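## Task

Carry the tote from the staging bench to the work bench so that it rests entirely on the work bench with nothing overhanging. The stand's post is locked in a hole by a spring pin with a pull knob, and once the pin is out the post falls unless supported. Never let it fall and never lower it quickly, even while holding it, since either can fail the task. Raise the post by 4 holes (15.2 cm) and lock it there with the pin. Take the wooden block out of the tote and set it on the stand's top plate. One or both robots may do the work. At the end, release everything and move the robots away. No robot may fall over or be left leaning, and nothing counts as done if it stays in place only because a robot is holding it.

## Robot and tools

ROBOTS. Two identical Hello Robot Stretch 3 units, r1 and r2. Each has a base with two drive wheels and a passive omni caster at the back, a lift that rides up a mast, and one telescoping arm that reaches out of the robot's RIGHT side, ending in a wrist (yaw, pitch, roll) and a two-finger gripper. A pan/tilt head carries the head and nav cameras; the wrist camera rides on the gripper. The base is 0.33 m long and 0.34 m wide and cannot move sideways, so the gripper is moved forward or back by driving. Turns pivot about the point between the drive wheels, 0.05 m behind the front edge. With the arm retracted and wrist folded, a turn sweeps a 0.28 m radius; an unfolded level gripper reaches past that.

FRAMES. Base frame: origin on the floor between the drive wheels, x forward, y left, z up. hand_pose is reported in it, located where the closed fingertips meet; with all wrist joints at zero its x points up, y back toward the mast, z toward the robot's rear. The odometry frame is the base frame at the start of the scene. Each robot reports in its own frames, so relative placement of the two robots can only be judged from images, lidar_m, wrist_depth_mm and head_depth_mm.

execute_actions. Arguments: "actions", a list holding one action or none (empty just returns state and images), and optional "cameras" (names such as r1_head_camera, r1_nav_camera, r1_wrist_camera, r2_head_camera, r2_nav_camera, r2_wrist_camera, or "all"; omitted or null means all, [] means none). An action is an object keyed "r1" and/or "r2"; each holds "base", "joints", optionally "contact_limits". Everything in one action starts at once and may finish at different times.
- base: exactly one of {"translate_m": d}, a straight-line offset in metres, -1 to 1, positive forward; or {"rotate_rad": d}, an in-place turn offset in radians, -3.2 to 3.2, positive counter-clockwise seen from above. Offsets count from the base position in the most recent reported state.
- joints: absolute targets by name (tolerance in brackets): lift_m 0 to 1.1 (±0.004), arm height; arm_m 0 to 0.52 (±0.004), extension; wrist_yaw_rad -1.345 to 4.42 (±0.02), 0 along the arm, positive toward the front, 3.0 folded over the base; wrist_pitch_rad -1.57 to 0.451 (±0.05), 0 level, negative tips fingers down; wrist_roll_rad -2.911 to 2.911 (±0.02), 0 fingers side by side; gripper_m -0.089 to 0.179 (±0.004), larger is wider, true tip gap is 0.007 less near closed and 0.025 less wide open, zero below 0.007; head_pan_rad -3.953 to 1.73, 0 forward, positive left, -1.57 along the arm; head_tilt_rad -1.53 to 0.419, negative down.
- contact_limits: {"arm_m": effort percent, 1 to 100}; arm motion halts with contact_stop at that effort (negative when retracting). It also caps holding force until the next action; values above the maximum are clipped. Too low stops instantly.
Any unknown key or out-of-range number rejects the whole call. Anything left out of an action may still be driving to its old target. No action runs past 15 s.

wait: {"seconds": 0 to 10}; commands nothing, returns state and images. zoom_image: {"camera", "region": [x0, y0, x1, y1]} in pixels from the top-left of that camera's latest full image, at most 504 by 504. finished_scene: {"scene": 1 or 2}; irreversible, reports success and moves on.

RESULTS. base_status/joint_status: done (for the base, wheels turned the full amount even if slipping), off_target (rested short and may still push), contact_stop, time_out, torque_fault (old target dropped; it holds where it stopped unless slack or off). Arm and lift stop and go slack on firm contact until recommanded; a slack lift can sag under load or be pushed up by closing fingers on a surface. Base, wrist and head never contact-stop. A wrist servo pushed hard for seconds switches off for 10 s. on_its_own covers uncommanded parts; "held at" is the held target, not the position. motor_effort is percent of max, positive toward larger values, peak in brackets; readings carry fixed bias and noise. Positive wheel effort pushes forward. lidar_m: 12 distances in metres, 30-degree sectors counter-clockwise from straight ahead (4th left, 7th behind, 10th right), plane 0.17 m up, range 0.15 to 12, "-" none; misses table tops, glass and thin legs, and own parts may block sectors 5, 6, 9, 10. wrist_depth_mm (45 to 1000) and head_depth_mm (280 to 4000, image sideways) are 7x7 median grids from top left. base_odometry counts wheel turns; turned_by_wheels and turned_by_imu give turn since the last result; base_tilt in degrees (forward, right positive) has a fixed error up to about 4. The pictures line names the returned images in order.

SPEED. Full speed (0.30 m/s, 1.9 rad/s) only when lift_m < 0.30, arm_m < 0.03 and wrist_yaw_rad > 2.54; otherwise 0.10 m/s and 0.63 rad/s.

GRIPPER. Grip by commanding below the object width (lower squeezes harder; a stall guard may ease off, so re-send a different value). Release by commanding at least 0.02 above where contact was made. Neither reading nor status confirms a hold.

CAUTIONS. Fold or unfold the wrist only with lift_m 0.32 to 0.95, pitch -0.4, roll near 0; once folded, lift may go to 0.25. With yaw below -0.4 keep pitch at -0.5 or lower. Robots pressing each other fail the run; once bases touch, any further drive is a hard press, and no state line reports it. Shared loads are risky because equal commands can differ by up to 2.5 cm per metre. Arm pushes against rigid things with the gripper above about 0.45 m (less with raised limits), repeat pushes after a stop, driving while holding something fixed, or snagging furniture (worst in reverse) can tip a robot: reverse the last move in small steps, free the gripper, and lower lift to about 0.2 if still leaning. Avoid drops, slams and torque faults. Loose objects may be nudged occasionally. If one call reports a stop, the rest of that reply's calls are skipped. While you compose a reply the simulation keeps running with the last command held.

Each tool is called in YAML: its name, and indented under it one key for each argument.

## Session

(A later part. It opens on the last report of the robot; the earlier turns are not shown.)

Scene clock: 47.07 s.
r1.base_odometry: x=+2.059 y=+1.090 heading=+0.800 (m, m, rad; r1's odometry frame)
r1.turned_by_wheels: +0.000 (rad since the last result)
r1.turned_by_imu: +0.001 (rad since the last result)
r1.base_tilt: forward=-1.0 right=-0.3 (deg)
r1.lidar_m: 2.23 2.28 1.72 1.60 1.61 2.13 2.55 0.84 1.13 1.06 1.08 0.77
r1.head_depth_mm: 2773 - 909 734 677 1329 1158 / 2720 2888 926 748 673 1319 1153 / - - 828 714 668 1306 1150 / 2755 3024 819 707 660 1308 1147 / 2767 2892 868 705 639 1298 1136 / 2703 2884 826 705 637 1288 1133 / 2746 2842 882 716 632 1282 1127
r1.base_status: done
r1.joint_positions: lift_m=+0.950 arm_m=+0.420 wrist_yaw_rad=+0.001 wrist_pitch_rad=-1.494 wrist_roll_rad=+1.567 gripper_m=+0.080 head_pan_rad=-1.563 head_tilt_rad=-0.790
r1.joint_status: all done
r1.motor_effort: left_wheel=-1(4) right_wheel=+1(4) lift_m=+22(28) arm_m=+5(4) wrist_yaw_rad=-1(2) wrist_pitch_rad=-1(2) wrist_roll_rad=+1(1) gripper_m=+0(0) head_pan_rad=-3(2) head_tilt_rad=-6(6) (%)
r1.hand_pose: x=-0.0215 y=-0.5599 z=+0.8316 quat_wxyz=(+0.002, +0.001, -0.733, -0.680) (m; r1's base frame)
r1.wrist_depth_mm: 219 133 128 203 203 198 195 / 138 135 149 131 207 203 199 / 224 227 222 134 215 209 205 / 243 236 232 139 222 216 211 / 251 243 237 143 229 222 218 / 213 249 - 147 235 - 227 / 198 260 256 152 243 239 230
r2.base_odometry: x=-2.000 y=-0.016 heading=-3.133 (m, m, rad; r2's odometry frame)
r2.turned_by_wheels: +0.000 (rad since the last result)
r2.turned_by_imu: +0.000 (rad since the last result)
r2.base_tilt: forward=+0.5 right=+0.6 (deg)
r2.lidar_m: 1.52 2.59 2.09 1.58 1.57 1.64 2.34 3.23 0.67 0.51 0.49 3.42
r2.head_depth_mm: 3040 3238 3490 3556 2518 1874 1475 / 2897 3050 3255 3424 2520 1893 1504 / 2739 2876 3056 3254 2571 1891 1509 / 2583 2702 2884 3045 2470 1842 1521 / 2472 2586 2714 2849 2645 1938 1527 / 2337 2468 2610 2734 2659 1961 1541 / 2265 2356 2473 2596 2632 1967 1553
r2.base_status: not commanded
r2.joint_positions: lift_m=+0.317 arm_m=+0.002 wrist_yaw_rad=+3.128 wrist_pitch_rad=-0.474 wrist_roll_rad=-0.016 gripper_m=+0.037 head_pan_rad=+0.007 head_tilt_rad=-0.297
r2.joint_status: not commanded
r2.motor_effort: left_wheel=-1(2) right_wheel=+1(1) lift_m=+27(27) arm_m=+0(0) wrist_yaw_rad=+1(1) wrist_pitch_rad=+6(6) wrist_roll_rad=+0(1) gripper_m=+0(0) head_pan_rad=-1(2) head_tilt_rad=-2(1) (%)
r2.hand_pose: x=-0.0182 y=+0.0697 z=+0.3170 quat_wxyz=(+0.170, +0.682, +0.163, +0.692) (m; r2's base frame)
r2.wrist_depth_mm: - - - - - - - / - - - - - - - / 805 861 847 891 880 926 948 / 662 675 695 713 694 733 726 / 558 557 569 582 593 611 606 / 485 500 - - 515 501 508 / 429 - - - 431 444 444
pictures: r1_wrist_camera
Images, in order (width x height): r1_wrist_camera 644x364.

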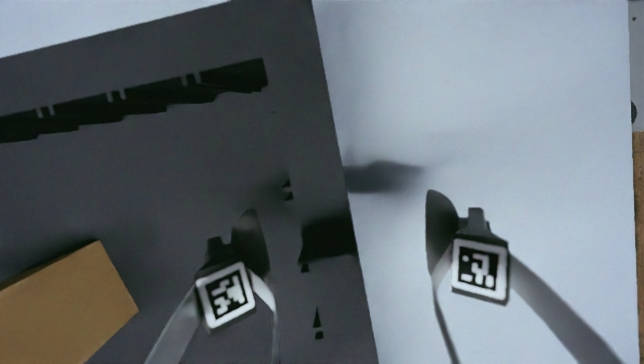

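Tips are around the rim; go 3 cm lower, grip, lift.

execute_actions:
  actions:
    - {"r1":{"joints":{"lift_m":0.915}}}
  cameras: []

execute_actions:
  actions:
    - {"r1":{"joints":{"gripper_m":-0.03}}}
  cameras: []

execute_actions:
  actions:
    - {"r1":{"joints":{"lift_m":1.0}}}
  cameras: ["r1_nav_camera","r1_wrist_camera"]

Scene clock: 48.40 s.
r1.base_odometry: x=+2.059 y=+1.090 heading=+0.800 (m, m, rad; r1's odometry frame)
r1.turned_by_wheels: +0.000 (rad since the last result)
r1.turned_by_imu: +0.000 (rad since the last result)
r1.base_tilt: forward=-1.0 right=-0.3 (deg)
r1.lidar_m: 2.23 2.27 1.71 1.60 1.61 2.13 2.54 0.84 1.13 1.06 1.08 0.77
r1.head_depth_mm: 2813 3092 - - 1059 1328 1163 / 2761 - 901 747 673 1318 1160 / 2734 - 827 713 667 1313 1152 / 2778 2923 825 704 660 1305 1142 / 2774 2925 864 704 640 1292 1138 / 2750 2891 826 706 635 1285 1133 / 2735 2829 882 716 631 1278 1128
r1.base_status: not commanded
r1.joint_positions: lift_m=+0.915 arm_m=+0.420 wrist_yaw_rad=+0.001 wrist_pitch_rad=-1.494 wrist_roll_rad=+1.567 gripper_m=+0.080 head_pan_rad=-1.563 head_tilt_rad=-0.790
r1.joint_status: all done
r1.motor_effort: left_wheel=-1(1) right_wheel=+2(2) lift_m=+22(21) arm_m=+5(5) wrist_yaw_rad=-1(1) wrist_pitch_rad=-1(1) wrist_roll_rad=+1(1) gripper_m=-1(0) head_pan_rad=-3(3) head_tilt_rad=-5(6) (%)
r1.hand_pose: x=-0.0215 y=-0.5599 z=+0.7966 quat_wxyz=(+0.002, +0.001, -0.733, -0.680) (m; r1's base frame)
r1.wrist_depth_mm: 98 96 94 171 171 166 163 / 103 110 117 176 175 172 167 / 197 192 187 100 182 176 173 / 203 198 194 103 187 183 179 / 210 205 199 105 194 186 183 / 210 212 - 109 199 - 189 / 199 222 216 112 206 201 194
r2.base_odometry: x=-2.000 y=-0.016 heading=-3.133 (m, m, rad; r2's odometry frame)
r2.turned_by_wheels: +0.000 (rad since the last result)
r2.turned_by_imu: +0.000 (rad since the last result)
r2.base_tilt: forward=+0.6 right=+0.6 (deg)
r2.lidar_m: 1.52 2.59 2.09 1.59 1.57 1.63 2.33 3.21 0.67 0.51 0.49 3.43
r2.head_depth_mm: 3023 3310 3475 3505 2493 1867 1476 / 2855 3053 3246 3428 2546 1885 1500 / 2724 2876 3071 3249 2569 1902 1513 / 2603 2733 2888 3022 2470 1832 1518 / 2469 2594 2712 2903 2654 1928 1541 / 2348 2481 2608 2733 2661 1958 1542 / 2233 2360 2467 2577 2627 1967 1552
r2.base_status: not commanded
r2.joint_positions: lift_m=+0.317 arm_m=+0.002 wrist_yaw_rad=+3.128 wrist_pitch_rad=-0.474 wrist_roll_rad=-0.016 gripper_m=+0.037 head_pan_rad=+0.007 head_tilt_rad=-0.297
r2.joint_status: not commanded
r2.motor_effort: left_wheel=-1(1) right_wheel=+2(1) lift_m=+27(27) arm_m=+0(0) wrist_yaw_rad=+1(1) wrist_pitch_rad=+6(7) wrist_roll_rad=+1(0) gripper_m=+0(0) head_pan_rad=-3(3) head_tilt_rad=-2(2) (%)
r2.hand_pose: x=-0.0182 y=+0.0697 z=+0.3170 quat_wxyz=(+0.170, +0.682, +0.163, +0.692) (m; r2's base frame)
r2.wrist_depth_mm: - - - - - - - / - - - - - - - / 816 840 839 855 882 929 911 / 665 681 678 681 701 729 727 / 558 575 574 573 595 606 604 / 482 506 - - 524 506 521 / 435 - - - 429 447 456
pictures: none
No camera images: the call's "cameras" was empty. Leave "cameras" out to get every camera's image.

Scene clock: 50.00 s.
r1.base_odometry: x=+2.059 y=+1.090 heading=+0.800 (m, m, rad; r1's odometry frame)
r1.turned_by_wheels: +0.000 (rad since the last result)
r1.turned_by_imu: +0.000 (rad since the last result)
r1.base_tilt: forward=-1.0 right=-0.3 (deg)
r1.lidar_m: 2.23 2.27 1.72 1.60 1.61 2.12 2.55 0.84 1.13 1.06 1.08 0.77
r1.head_depth_mm: 2818 3080 - - 1058 1328 1164 / 2761 - 900 748 672 1321 1158 / 2731 - 826 704 666 1307 1148 / 2767 2914 821 698 661 1304 1144 / 2741 2886 868 696 641 1302 1136 / 2762 2859 823 704 637 1285 1133 / 2744 2808 882 717 631 1276 1124
r1.base_status: not commanded
r1.joint_positions: lift_m=+0.915 arm_m=+0.420 wrist_yaw_rad=+0.001 wrist_pitch_rad=-1.482 wrist_roll_rad=+1.567 gripper_m=-0.029 head_pan_rad=-1.563 head_tilt_rad=-0.790
r1.joint_status: all done
r1.motor_effort: left_wheel=+0(1) right_wheel=+1(1) lift_m=+21(22) arm_m=+3(4) wrist_yaw_rad=-1(1) wrist_pitch_rad=-5(6) wrist_roll_rad=+1(1) gripper_m=-26(100) head_pan_rad=-3(2) head_tilt_rad=-6(5) (%)
r1.hand_pose: x=-0.0215 y=-0.5632 z=+0.7966 quat_wxyz=(+0.002, +0.001, -0.738, -0.675) (m; r1's base frame)
r1.wrist_depth_mm: 99 97 95 93 170 165 163 / 103 114 149 96 175 170 166 / 199 193 188 98 179 176 172 / 205 200 195 101 186 180 176 / 213 208 201 104 147 188 182 / 203 216 209 108 108 192 189 / 189 222 217 207 204 201 194
r2.base_odometry: x=-2.000 y=-0.016 heading=-3.133 (m, m, rad; r2's odometry frame)
r2.turned_by_wheels: +0.000 (rad since the last result)
r2.turned_by_imu: +0.000 (rad since the last result)
r2.base_tilt: forward=+0.4 right=+0.4 (deg)
r2.lidar_m: 1.52 2.59 2.09 1.59 1.57 1.64 2.33 3.22 0.67 0.51 0.49 3.43
r2.head_depth_mm: 3060 3264 3467 3529 2494 1868 1484 / 2887 3053 3284 3428 2532 1888 1497 / 2725 2891 3083 3209 2567 1898 1499 / 2582 2723 2890 3013 2476 1829 1516 / 2459 2568 2756 2878 2629 1945 1535 / 2346 2461 2617 2718 2678 1962 1539 / 2249 2330 2470 2592 2638 1975 1560
r2.base_status: not commanded
r2.joint_positions: lift_m=+0.317 arm_m=+0.002 wrist_yaw_rad=+3.128 wrist_pitch_rad=-0.474 wrist_roll_rad=-0.016 gripper_m=+0.037 head_pan_rad=+0.007 head_tilt_rad=-0.297
r2.joint_status: not commanded
r2.motor_effort: left_wheel=-1(1) right_wheel=+1(1) lift_m=+27(27) arm_m=+0(0) wrist_yaw_rad=+1(1) wrist_pitch_rad=+6(6) wrist_roll_rad=+0(0) gripper_m=-1(0) head_pan_rad=-2(2) head_tilt_rad=-2(2) (%)
r2.hand_pose: x=-0.0182 y=+0.0697 z=+0.3170 quat_wxyz=(+0.170, +0.682, +0.163, +0.692) (m; r2's base frame)
r2.wrist_depth_mm: - - - - - - - / - - - - - - - / 809 849 832 863 894 894 931 / 663 670 692 700 700 723 730 / 551 565 558 581 588 604 606 / 488 493 - - 523 514 514 / 428 - - - 433 447 453
pictures: none
No camera images: the call's "cameras" was empty. Leave "cameras" out to get every camera's image.

Scene clock: 52.13 s.
r1.base_odometry: x=+2.059 y=+1.090 heading=+0.800 (m, m, rad; r1's odometry frame)
r1.turned_by_wheels: +0.000 (rad since the last result)
r1.turned_by_imu: +0.001 (rad since the last result)
r1.base_tilt: forward=-0.8 right=-0.4 (deg)
r1.lidar_m: 2.24 2.27 1.72 1.60 1.61 2.12 2.55 0.84 1.13 1.06 1.08 0.77
r1.head_depth_mm: - 2945 939 755 677 1323 1161 / - 3021 930 749 671 1322 1157 / - 2943 787 704 666 1310 1148 / 2729 2911 773 698 661 1307 1143 / 2754 2871 820 691 640 1291 1139 / 2742 2884 787 704 636 1286 1134 / 2718 2852 882 718 632 1275 1125
r1.base_status: not commanded
r1.joint_positions: lift_m=+1.000 arm_m=+0.420 wrist_yaw_rad=+0.001 wrist_pitch_rad=-1.492 wrist_roll_rad=+1.567 gripper_m=-0.023 head_pan_rad=-1.563 head_tilt_rad=-0.790
r1.joint_status: all done
r1.on_its_own: gripper_m is held at -0.024, not at your -0.030, by its stall guard, which is not easing now
r1.motor_effort: left_wheel=-1(2) right_wheel=+1(3) lift_m=+36(37) arm_m=+4(3) wrist_yaw_rad=-1(1) wrist_pitch_rad=-2(5) wrist_roll_rad=+1(1) gripper_m=-17(26) head_pan_rad=-2(2) head_tilt_rad=-6(6) (%)
r1.hand_pose: x=-0.0215 y=-0.5605 z=+0.8809 quat_wxyz=(+0.002, +0.001, -0.734, -0.679) (m; r1's base frame)
r1.wrist_depth_mm: 265 259 127 120 246 240 237 / 148 142 138 123 254 248 243 / 238 242 227 127 262 257 934 / 275 254 237 132 270 262 976 / 285 260 249 134 273 272 - / 202 242 260 140 283 282 - / 188 280 267 247 298 289 -
r2.base_odometry: x=-2.000 y=-0.016 heading=-3.133 (m, m, rad; r2's odometry frame)
r2.turned_by_wheels: +0.000 (rad since the last result)
r2.turned_by_imu: +0.000 (rad since the last result)
r2.base_tilt: forward=+0.5 right=+0.6 (deg)
r2.lidar_m: 1.52 2.59 2.09 1.59 1.57 1.64 2.34 3.23 0.67 0.51 0.49 3.43
r2.head_depth_mm: 3090 3261 3474 3554 2504 1873 1483 / 2854 3067 3260 3387 2545 1883 1496 / 2725 2889 3052 3207 2578 1904 1512 / 2596 2693 2886 2995 2498 1836 1528 / 2451 2594 2719 2847 2676 1944 1535 / 2356 2449 2613 2708 2669 1962 1550 / 2229 2319 2473 2615 2648 1961 1546
r2.base_status: not commanded
r2.joint_positions: lift_m=+0.317 arm_m=+0.002 wrist_yaw_rad=+3.128 wrist_pitch_rad=-0.474 wrist_roll_rad=-0.016 gripper_m=+0.037 head_pan_rad=+0.007 head_tilt_rad=-0.297
r2.joint_status: not commanded
r2.motor_effort: left_wheel=-1(1) right_wheel=+1(2) lift_m=+27(27) arm_m=+0(0) wrist_yaw_rad=+1(1) wrist_pitch_rad=+6(6) wrist_roll_rad=+1(1) gripper_m=-1(0) head_pan_rad=-3(3) head_tilt_rad=-2(3) (%)
r2.hand_pose: x=-0.0182 y=+0.0697 z=+0.3170 quat_wxyz=(+0.170, +0.682, +0.163, +0.692) (m; r2's base frame)
r2.wrist_depth_mm: - - - - - - - / - - - - - - - / 831 828 837 850 880 896 904 / 652 677 675 682 713 717 736 / 559 571 563 582 599 616 604 / 479 508 - - 519 510 508 / 434 - - - 435 450 452
pictures: r1_nav_camera (sideways: a quarter turn counterclockwise sets it upright), r1_wrist_camera
Images, in order (width x height): r1_nav_camera 672x504, r1_wrist_camera 644x364.

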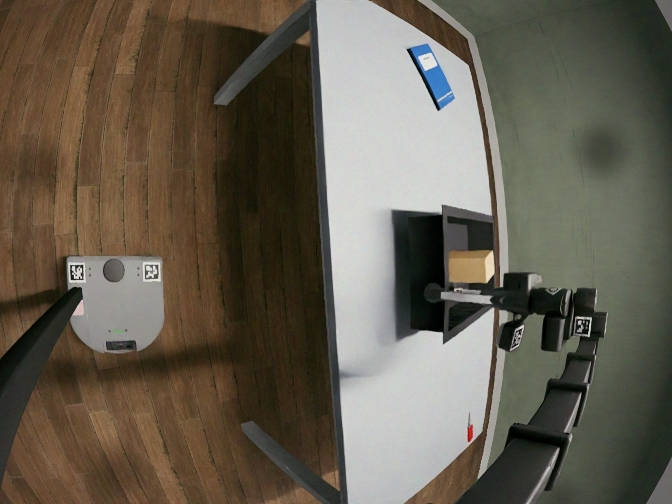

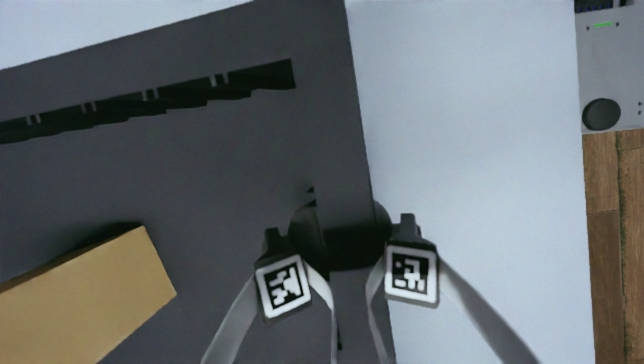

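execute_actions:
  actions:
    - {"r1":{"joints":{"lift_m":0.915}}}
  cameras: []

execute_actions:
  actions:
    - {"r1":{"joints":{"gripper_m":0.13}}}
  cameras: []

execute_actions:
  actions:
    - {"r1":{"joints":{"lift_m":1.08,"wrist_roll_rad":0,"wrist_pitch_rad":-1.2}}}
  cameras: []

execute_actions:
  actions:
    - {"r1":{"joints":{"arm_m":0.52}}}
  cameras: ["r1_nav_camera","r1_wrist_camera"]

Scene clock: 54.07 s.
r1.base_odometry: x=+2.059 y=+1.090 heading=+0.800 (m, m, rad; r1's odometry frame)
r1.turned_by_wheels: +0.000 (rad since the last result)
r1.turned_by_imu: +0.000 (rad since the last result)
r1.base_tilt: forward=-0.9 right=-0.4 (deg)
r1.lidar_m: 2.23 2.28 1.72 1.61 1.61 2.13 2.54 0.85 1.13 1.06 1.08 0.77
r1.head_depth_mm: 2779 - - 732 679 1328 1159 / 2694 1127 901 744 672 1320 1156 / 2688 - 822 703 665 1315 1153 / 2762 2980 817 696 662 1306 1144 / 2750 2915 868 691 644 1299 1136 / 2775 2871 823 703 636 1281 1133 / 2716 2841 884 717 632 1278 1125
r1.base_status: not commanded
r1.joint_positions: lift_m=+0.936 arm_m=+0.420 wrist_yaw_rad=+0.001 wrist_pitch_rad=-1.511 wrist_roll_rad=+1.567 gripper_m=-0.023 head_pan_rad=-1.563 head_tilt_rad=-0.791
r1.joint_status: lift_m contact_stop (moved -0.063 of -0.085)
r1.on_its_own: gripper_m is held at -0.024, not at your -0.030, by its stall guard, which is not easing now; lift_m is slack since a contact_stop, until your next command for it (your +0.915 is given up)
r1.motor_effort: left_wheel=+0(1) right_wheel=+2(4) lift_m=+27(31) arm_m=+3(3) wrist_yaw_rad=-1(1) wrist_pitch_rad=+4(5) wrist_roll_rad=+1(1) gripper_m=-17(17) head_pan_rad=-2(3) head_tilt_rad=-5(5) (%)
r1.hand_pose: x=-0.0216 y=-0.5556 z=+0.8177 quat_wxyz=(+0.002, +0.001, -0.728, -0.686) (m; r1's base frame)
r1.wrist_depth_mm: 203 118 115 114 191 188 185 / 122 121 138 117 197 194 191 / 216 212 208 120 202 200 196 / 224 221 217 124 207 204 203 / 230 227 222 127 212 212 206 / 204 235 230 131 - 218 215 / 191 242 241 232 227 226 220
r2.base_odometry: x=-2.000 y=-0.016 heading=-3.133 (m, m, rad; r2's odometry frame)
r2.turned_by_wheels: +0.000 (rad since the last result)
r2.turned_by_imu: +0.000 (rad since the last result)
r2.base_tilt: forward=+0.4 right=+0.6 (deg)
r2.lidar_m: 1.52 2.59 2.09 1.59 1.57 1.64 2.33 3.23 0.67 0.51 0.49 3.42
r2.head_depth_mm: 3026 3274 3445 3555 2519 1865 1491 / 2847 3060 3259 3399 2498 1879 1491 / 2717 2905 3043 3204 2571 1904 1509 / 2571 2686 2889 3045 2462 1847 1512 / 2466 2567 2737 2893 2634 1941 1542 / 2341 2459 2567 2767 2630 1963 1548 / 2235 2361 2467 2594 2656 1962 1553
r2.base_status: not commanded
r2.joint_positions: lift_m=+0.317 arm_m=+0.002 wrist_yaw_rad=+3.128 wrist_pitch_rad=-0.474 wrist_roll_rad=-0.016 gripper_m=+0.037 head_pan_rad=+0.007 head_tilt_rad=-0.297
r2.joint_status: not commanded
r2.motor_effort: left_wheel=-1(1) right_wheel=+2(1) lift_m=+27(27) arm_m=+0(0) wrist_yaw_rad=+1(1) wrist_pitch_rad=+6(6) wrist_roll_rad=+1(0) gripper_m=-1(0) head_pan_rad=-3(2) head_tilt_rad=-2(2) (%)
r2.hand_pose: x=-0.0182 y=+0.0697 z=+0.3170 quat_wxyz=(+0.170, +0.682, +0.163, +0.692) (m; r2's base frame)
r2.wrist_depth_mm: - - - - - - - / - - - - - - - / 825 833 834 875 873 901 898 / 674 674 676 702 701 717 731 / 555 559 571 578 592 603 601 / 479 502 - - 523 516 516 / 435 - - - 435 448 445
pictures: none
No camera images: the call's "cameras" was empty. Leave "cameras" out to get every camera's image.

not run: a stop came earlier in this reply.

not run: a stop came earlier in this reply.

not run: a stop came earlier in this reply.

execute_actions:
  actions:
    - {"r1":{"joints":{"gripper_m":0.13}}}
  cameras: []

execute_actions:
  actions:
    - {"r1":{"joints":{"lift_m":1.08,"wrist_roll_rad":0,"wrist_pitch_rad":-1.2}}}
  cameras: []

execute_actions:
  actions:
    - {"r1":{"joints":{"arm_m":0.52}}}
  cameras: ["r1_nav_camera","r1_wrist_camera"]

Scene clock: 56.23 s.
r1.base_odometry: x=+2.059 y=+1.090 heading=+0.800 (m, m, rad; r1's odometry frame)
r1.turned_by_wheels: +0.000 (rad since the last result)
r1.turned_by_imu: +0.001 (rad since the last result)
r1.base_tilt: forward=-0.8 right=-0.2 (deg)
r1.lidar_m: 2.23 2.27 1.72 1.61 1.61 2.13 2.54 0.84 1.13 1.06 1.08 0.77
r1.head_depth_mm: 2767 - - 731 678 1333 1160 / 2711 1127 901 747 672 1313 1155 / 2679 - 823 701 666 1308 1148 / 2732 2996 819 694 661 1302 1146 / 2774 2890 867 692 642 1297 1140 / 2740 2857 826 703 635 1287 1131 / 2764 2831 881 714 631 1282 1125
r1.base_status: not commanded
r1.joint_positions: lift_m=+0.936 arm_m=+0.420 wrist_yaw_rad=+0.001 wrist_pitch_rad=-1.499 wrist_roll_rad=+1.567 gripper_m=+0.130 head_pan_rad=-1.563 head_tilt_rad=-0.791
r1.joint_status: all done
r1.on_its_own: lift_m is slack since a contact_stop, until your next command for it (your +0.915 is given up)
r1.motor_effort: left_wheel=-1(1) right_wheel=+2(2) lift_m=+27(27) arm_m=+3(3) wrist_yaw_rad=-1(1) wrist_pitch_rad=+0(4) wrist_roll_rad=+1(1) gripper_m=+0(84) head_pan_rad=-3(3) head_tilt_rad=-5(5) (%)
r1.hand_pose: x=-0.0215 y=-0.5587 z=+0.8176 quat_wxyz=(+0.002, +0.001, -0.732, -0.682) (m; r1's base frame)
r1.wrist_depth_mm: 206 118 114 112 190 185 182 / 122 121 137 116 196 192 187 / 215 212 210 119 202 197 192 / 226 219 215 124 207 204 198 / 235 227 219 215 213 211 204 / 203 233 229 224 219 218 207 / 188 244 241 232 226 224 220
r2.base_odometry: x=-2.000 y=-0.016 heading=-3.133 (m, m, rad; r2's odometry frame)
r2.turned_by_wheels: +0.000 (rad since the last result)
r2.turned_by_imu: +0.000 (rad since the last result)
r2.base_tilt: forward=+0.5 right=+0.5 (deg)
r2.lidar_m: 1.52 2.59 2.08 1.59 1.56 1.63 2.33 3.24 0.67 0.51 0.49 3.44
r2.head_depth_mm: 3062 3247 3466 3569 2483 1861 1483 / 2856 3076 3217 3411 2531 1878 1492 / 2736 2862 3092 3245 2562 1910 1512 / 2584 2740 2863 3053 2469 1822 1524 / 2469 2608 2759 2885 2662 1946 1531 / 2340 2465 2607 2725 2641 1964 1539 / 2238 2349 2456 2585 2646 1991 1566
r2.base_status: not commanded
r2.joint_positions: lift_m=+0.317 arm_m=+0.002 wrist_yaw_rad=+3.128 wrist_pitch_rad=-0.474 wrist_roll_rad=-0.016 gripper_m=+0.037 head_pan_rad=+0.007 head_tilt_rad=-0.297
r2.joint_status: not commanded
r2.motor_effort: left_wheel=-1(1) right_wheel=+1(1) lift_m=+27(27) arm_m=+0(0) wrist_yaw_rad=+1(1) wrist_pitch_rad=+7(6) wrist_roll_rad=+0(0) gripper_m=-1(0) head_pan_rad=-3(3) head_tilt_rad=-2(2) (%)
r2.hand_pose: x=-0.0182 y=+0.0697 z=+0.3170 quat_wxyz=(+0.170, +0.682, +0.163, +0.692) (m; r2's base frame)
r2.wrist_depth_mm: - - - - - - - / - - - - - - - / 823 842 854 872 901 922 919 / 664 674 679 707 714 720 727 / 556 551 574 581 600 592 606 / 471 510 - - 524 517 524 / 428 - - - 430 445 449
pictures: none
No camera images: the call's "cameras" was empty. Leave "cameras" out to get every camera's image.

Scene clock: 58.40 s.
r1.base_odometry: x=+2.059 y=+1.090 heading=+0.800 (m, m, rad; r1's odometry frame)
r1.turned_by_wheels: +0.000 (rad since the last result)
r1.turned_by_imu: +0.001 (rad since the last result)
r1.base_tilt: forward=-1.1 right=-0.3 (deg)
r1.lidar_m: 2.23 2.27 1.72 1.60 1.61 2.12 2.54 0.84 1.13 1.06 1.08 0.77
r1.head_depth_mm: 2824 3029 940 755 677 1326 1162 / 2801 3010 903 745 670 1316 1155 / 2772 2977 835 740 665 1305 1153 / 2729 979 655 734 660 1304 1142 / 2765 2869 635 727 641 1298 1138 / 2733 2877 858 721 636 1288 1135 / 2720 2816 879 717 631 1279 1130
r1.base_status: not commanded
r1.joint_positions: lift_m=+1.080 arm_m=+0.420 wrist_yaw_rad=-0.003 wrist_pitch_rad=-1.212 wrist_roll_rad=+0.009 gripper_m=+0.130 head_pan_rad=-1.563 head_tilt_rad=-0.791
r1.joint_status: all done
r1.motor_effort: left_wheel=+0(3) right_wheel=+0(7) lift_m=+36(37) arm_m=+4(3) wrist_yaw_rad=+3(14) wrist_pitch_rad=+4(11) wrist_roll_rad=-4(16) gripper_m=+1(3) head_pan_rad=-2(4) head_tilt_rad=-5(5) (%)
r1.hand_pose: x=-0.0218 y=-0.6322 z=+0.9699 quat_wxyz=(+0.578, +0.400, -0.584, -0.406) (m; r1's base frame)
r1.wrist_depth_mm: 307 387 261 343 233 193 383 / 264 350 309 309 272 172 371 / 233 306 309 286 265 182 147 / 210 273 282 264 246 144 351 / 186 235 255 242 143 141 348 / 170 192 146 141 353 345 345 / 158 144 140 347 346 339 334
r2.base_odometry: x=-2.000 y=-0.016 heading=-3.133 (m, m, rad; r2's odometry frame)
r2.turned_by_wheels: +0.000 (rad since the last result)
r2.turned_by_imu: +0.000 (rad since the last result)
r2.base_tilt: forward=+0.5 right=+0.5 (deg)
r2.lidar_m: 1.52 2.60 2.09 1.58 1.56 1.63 2.34 3.23 0.68 0.51 0.49 3.43
r2.head_depth_mm: 3000 3242 3474 3578 2482 1863 1489 / 2913 3056 3255 3352 2556 1884 1493 / 2724 2862 3014 3242 2540 1897 1508 / 2597 2721 2882 3027 2478 1841 1523 / 2480 2633 2731 2901 2628 1948 1531 / 2350 2469 2601 2746 2681 1964 1538 / 2253 2393 2467 2604 2629 1987 1559
r2.base_status: not commanded
r2.joint_positions: lift_m=+0.317 arm_m=+0.002 wrist_yaw_rad=+3.128 wrist_pitch_rad=-0.474 wrist_roll_rad=-0.016 gripper_m=+0.037 head_pan_rad=+0.007 head_tilt_rad=-0.297
r2.joint_status: not commanded
r2.motor_effort: left_wheel=-1(1) right_wheel=+2(1) lift_m=+27(27) arm_m=+0(0) wrist_yaw_rad=+1(1) wrist_pitch_rad=+6(7) wrist_roll_rad=+0(0) gripper_m=+0(0) head_pan_rad=-4(1) head_tilt_rad=-3(2) (%)
r2.hand_pose: x=-0.0182 y=+0.0697 z=+0.3170 quat_wxyz=(+0.170, +0.682, +0.163, +0.692) (m; r2's base frame)
r2.wrist_depth_mm: - - - - - - - / - - - - - - - / 815 840 855 861 878 908 927 / 653 666 677 705 714 713 722 / 550 554 571 584 595 600 602 / 481 497 - - 526 513 524 / 435 - - - 430 449 447
pictures: none
No camera images: the call's "cameras" was empty. Leave "cameras" out to get every camera's image.

Scene clock: 60.37 s.
r1.base_odometry: x=+2.059 y=+1.090 heading=+0.800 (m, m, rad; r1's odometry frame)
r1.turned_by_wheels: +0.000 (rad since the last result)
r1.turned_by_imu: +0.000 (rad since the last result)
r1.base_tilt: forward=-0.8 right=-0.4 (deg)
r1.lidar_m: 2.23 2.27 1.72 1.60 1.61 2.12 2.54 0.84 1.13 1.06 1.08 0.77
r1.head_depth_mm: 2798 3030 939 752 675 1329 1165 / 2806 3016 931 748 672 1325 1156 / 2804 738 892 739 666 1309 1151 / 2798 943 855 734 661 1299 1143 / 2742 915 844 728 643 1299 1136 / 2763 1108 885 722 636 1286 1130 / 2718 2788 882 715 631 1273 1126
r1.base_status: not commanded
r1.joint_positions: lift_m=+1.080 arm_m=+0.520 wrist_yaw_rad=-0.003 wrist_pitch_rad=-1.220 wrist_roll_rad=+0.008 gripper_m=+0.130 head_pan_rad=-1.563 head_tilt_rad=-0.791
r1.joint_status: all done
r1.motor_effort: left_wheel=-1(1) right_wheel=+3(3) lift_m=+34(36) arm_m=+6(7) wrist_yaw_rad=+3(4) wrist_pitch_rad=+6(7) wrist_roll_rad=-3(3) gripper_m=-1(1) head_pan_rad=-3(3) head_tilt_rad=-5(5) (%)
r1.hand_pose: x=-0.0218 y=-0.7300 z=+0.9695 quat_wxyz=(+0.577, +0.402, -0.582, -0.408) (m; r1's base frame)
r1.wrist_depth_mm: 340 332 366 330 201 385 380 / 309 380 345 311 242 165 371 / 260 341 311 284 262 180 143 / 230 304 288 263 243 142 351 / 203 262 264 245 142 139 348 / 186 205 244 144 345 345 340 / 171 190 229 138 347 339 334
r2.base_odometry: x=-2.000 y=-0.016 heading=-3.133 (m, m, rad; r2's odometry frame)
r2.turned_by_wheels: +0.000 (rad since the last result)
r2.turned_by_imu: +0.000 (rad since the last result)
r2.base_tilt: forward=+0.5 right=+0.4 (deg)
r2.lidar_m: 1.52 2.59 2.08 1.59 1.57 1.64 2.33 3.23 0.67 0.51 0.49 3.40
r2.head_depth_mm: 3027 3213 3489 3537 2505 1860 1485 / 2905 3043 3247 3390 2537 1877 1504 / 2721 2875 3050 3238 2591 1892 1511 / 2599 2715 2883 3028 2480 1834 1521 / 2481 2560 2711 2908 2623 1941 1537 / 2352 2479 2584 2727 2665 1961 1551 / 2248 2352 2451 2595 2673 1977 1555
r2.base_status: not commanded
r2.joint_positions: lift_m=+0.317 arm_m=+0.002 wrist_yaw_rad=+3.128 wrist_pitch_rad=-0.474 wrist_roll_rad=-0.016 gripper_m=+0.037 head_pan_rad=+0.007 head_tilt_rad=-0.297
r2.joint_status: not commanded
r2.motor_effort: left_wheel=-1(1) right_wheel=+1(1) lift_m=+27(27) arm_m=+0(0) wrist_yaw_rad=+1(1) wrist_pitch_rad=+6(7) wrist_roll_rad=+0(1) gripper_m=+0(1) head_pan_rad=-1(2) head_tilt_rad=-2(3) (%)
r2.hand_pose: x=-0.0182 y=+0.0697 z=+0.3170 quat_wxyz=(+0.170, +0.682, +0.163, +0.692) (m; r2's base frame)
r2.wrist_depth_mm: - - - - - - - / - - - - - - - / 810 832 877 885 862 920 937 / 651 669 676 709 717 717 728 / 554 566 573 570 597 599 606 / 488 496 - - 524 509 514 / 435 - - - 432 448 441
pictures: r1_nav_camera (sideways: a quarter turn counterclockwise sets it upright), r1_wrist_camera
Images, in order (width x height): r1_nav_camera 672x504, r1_wrist_camera 644x364.

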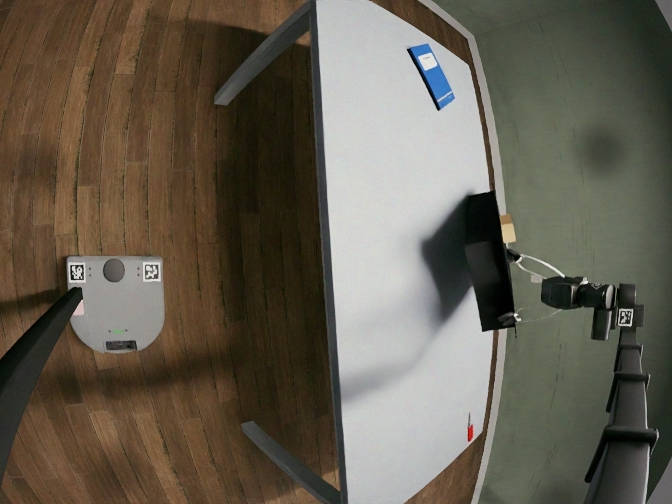

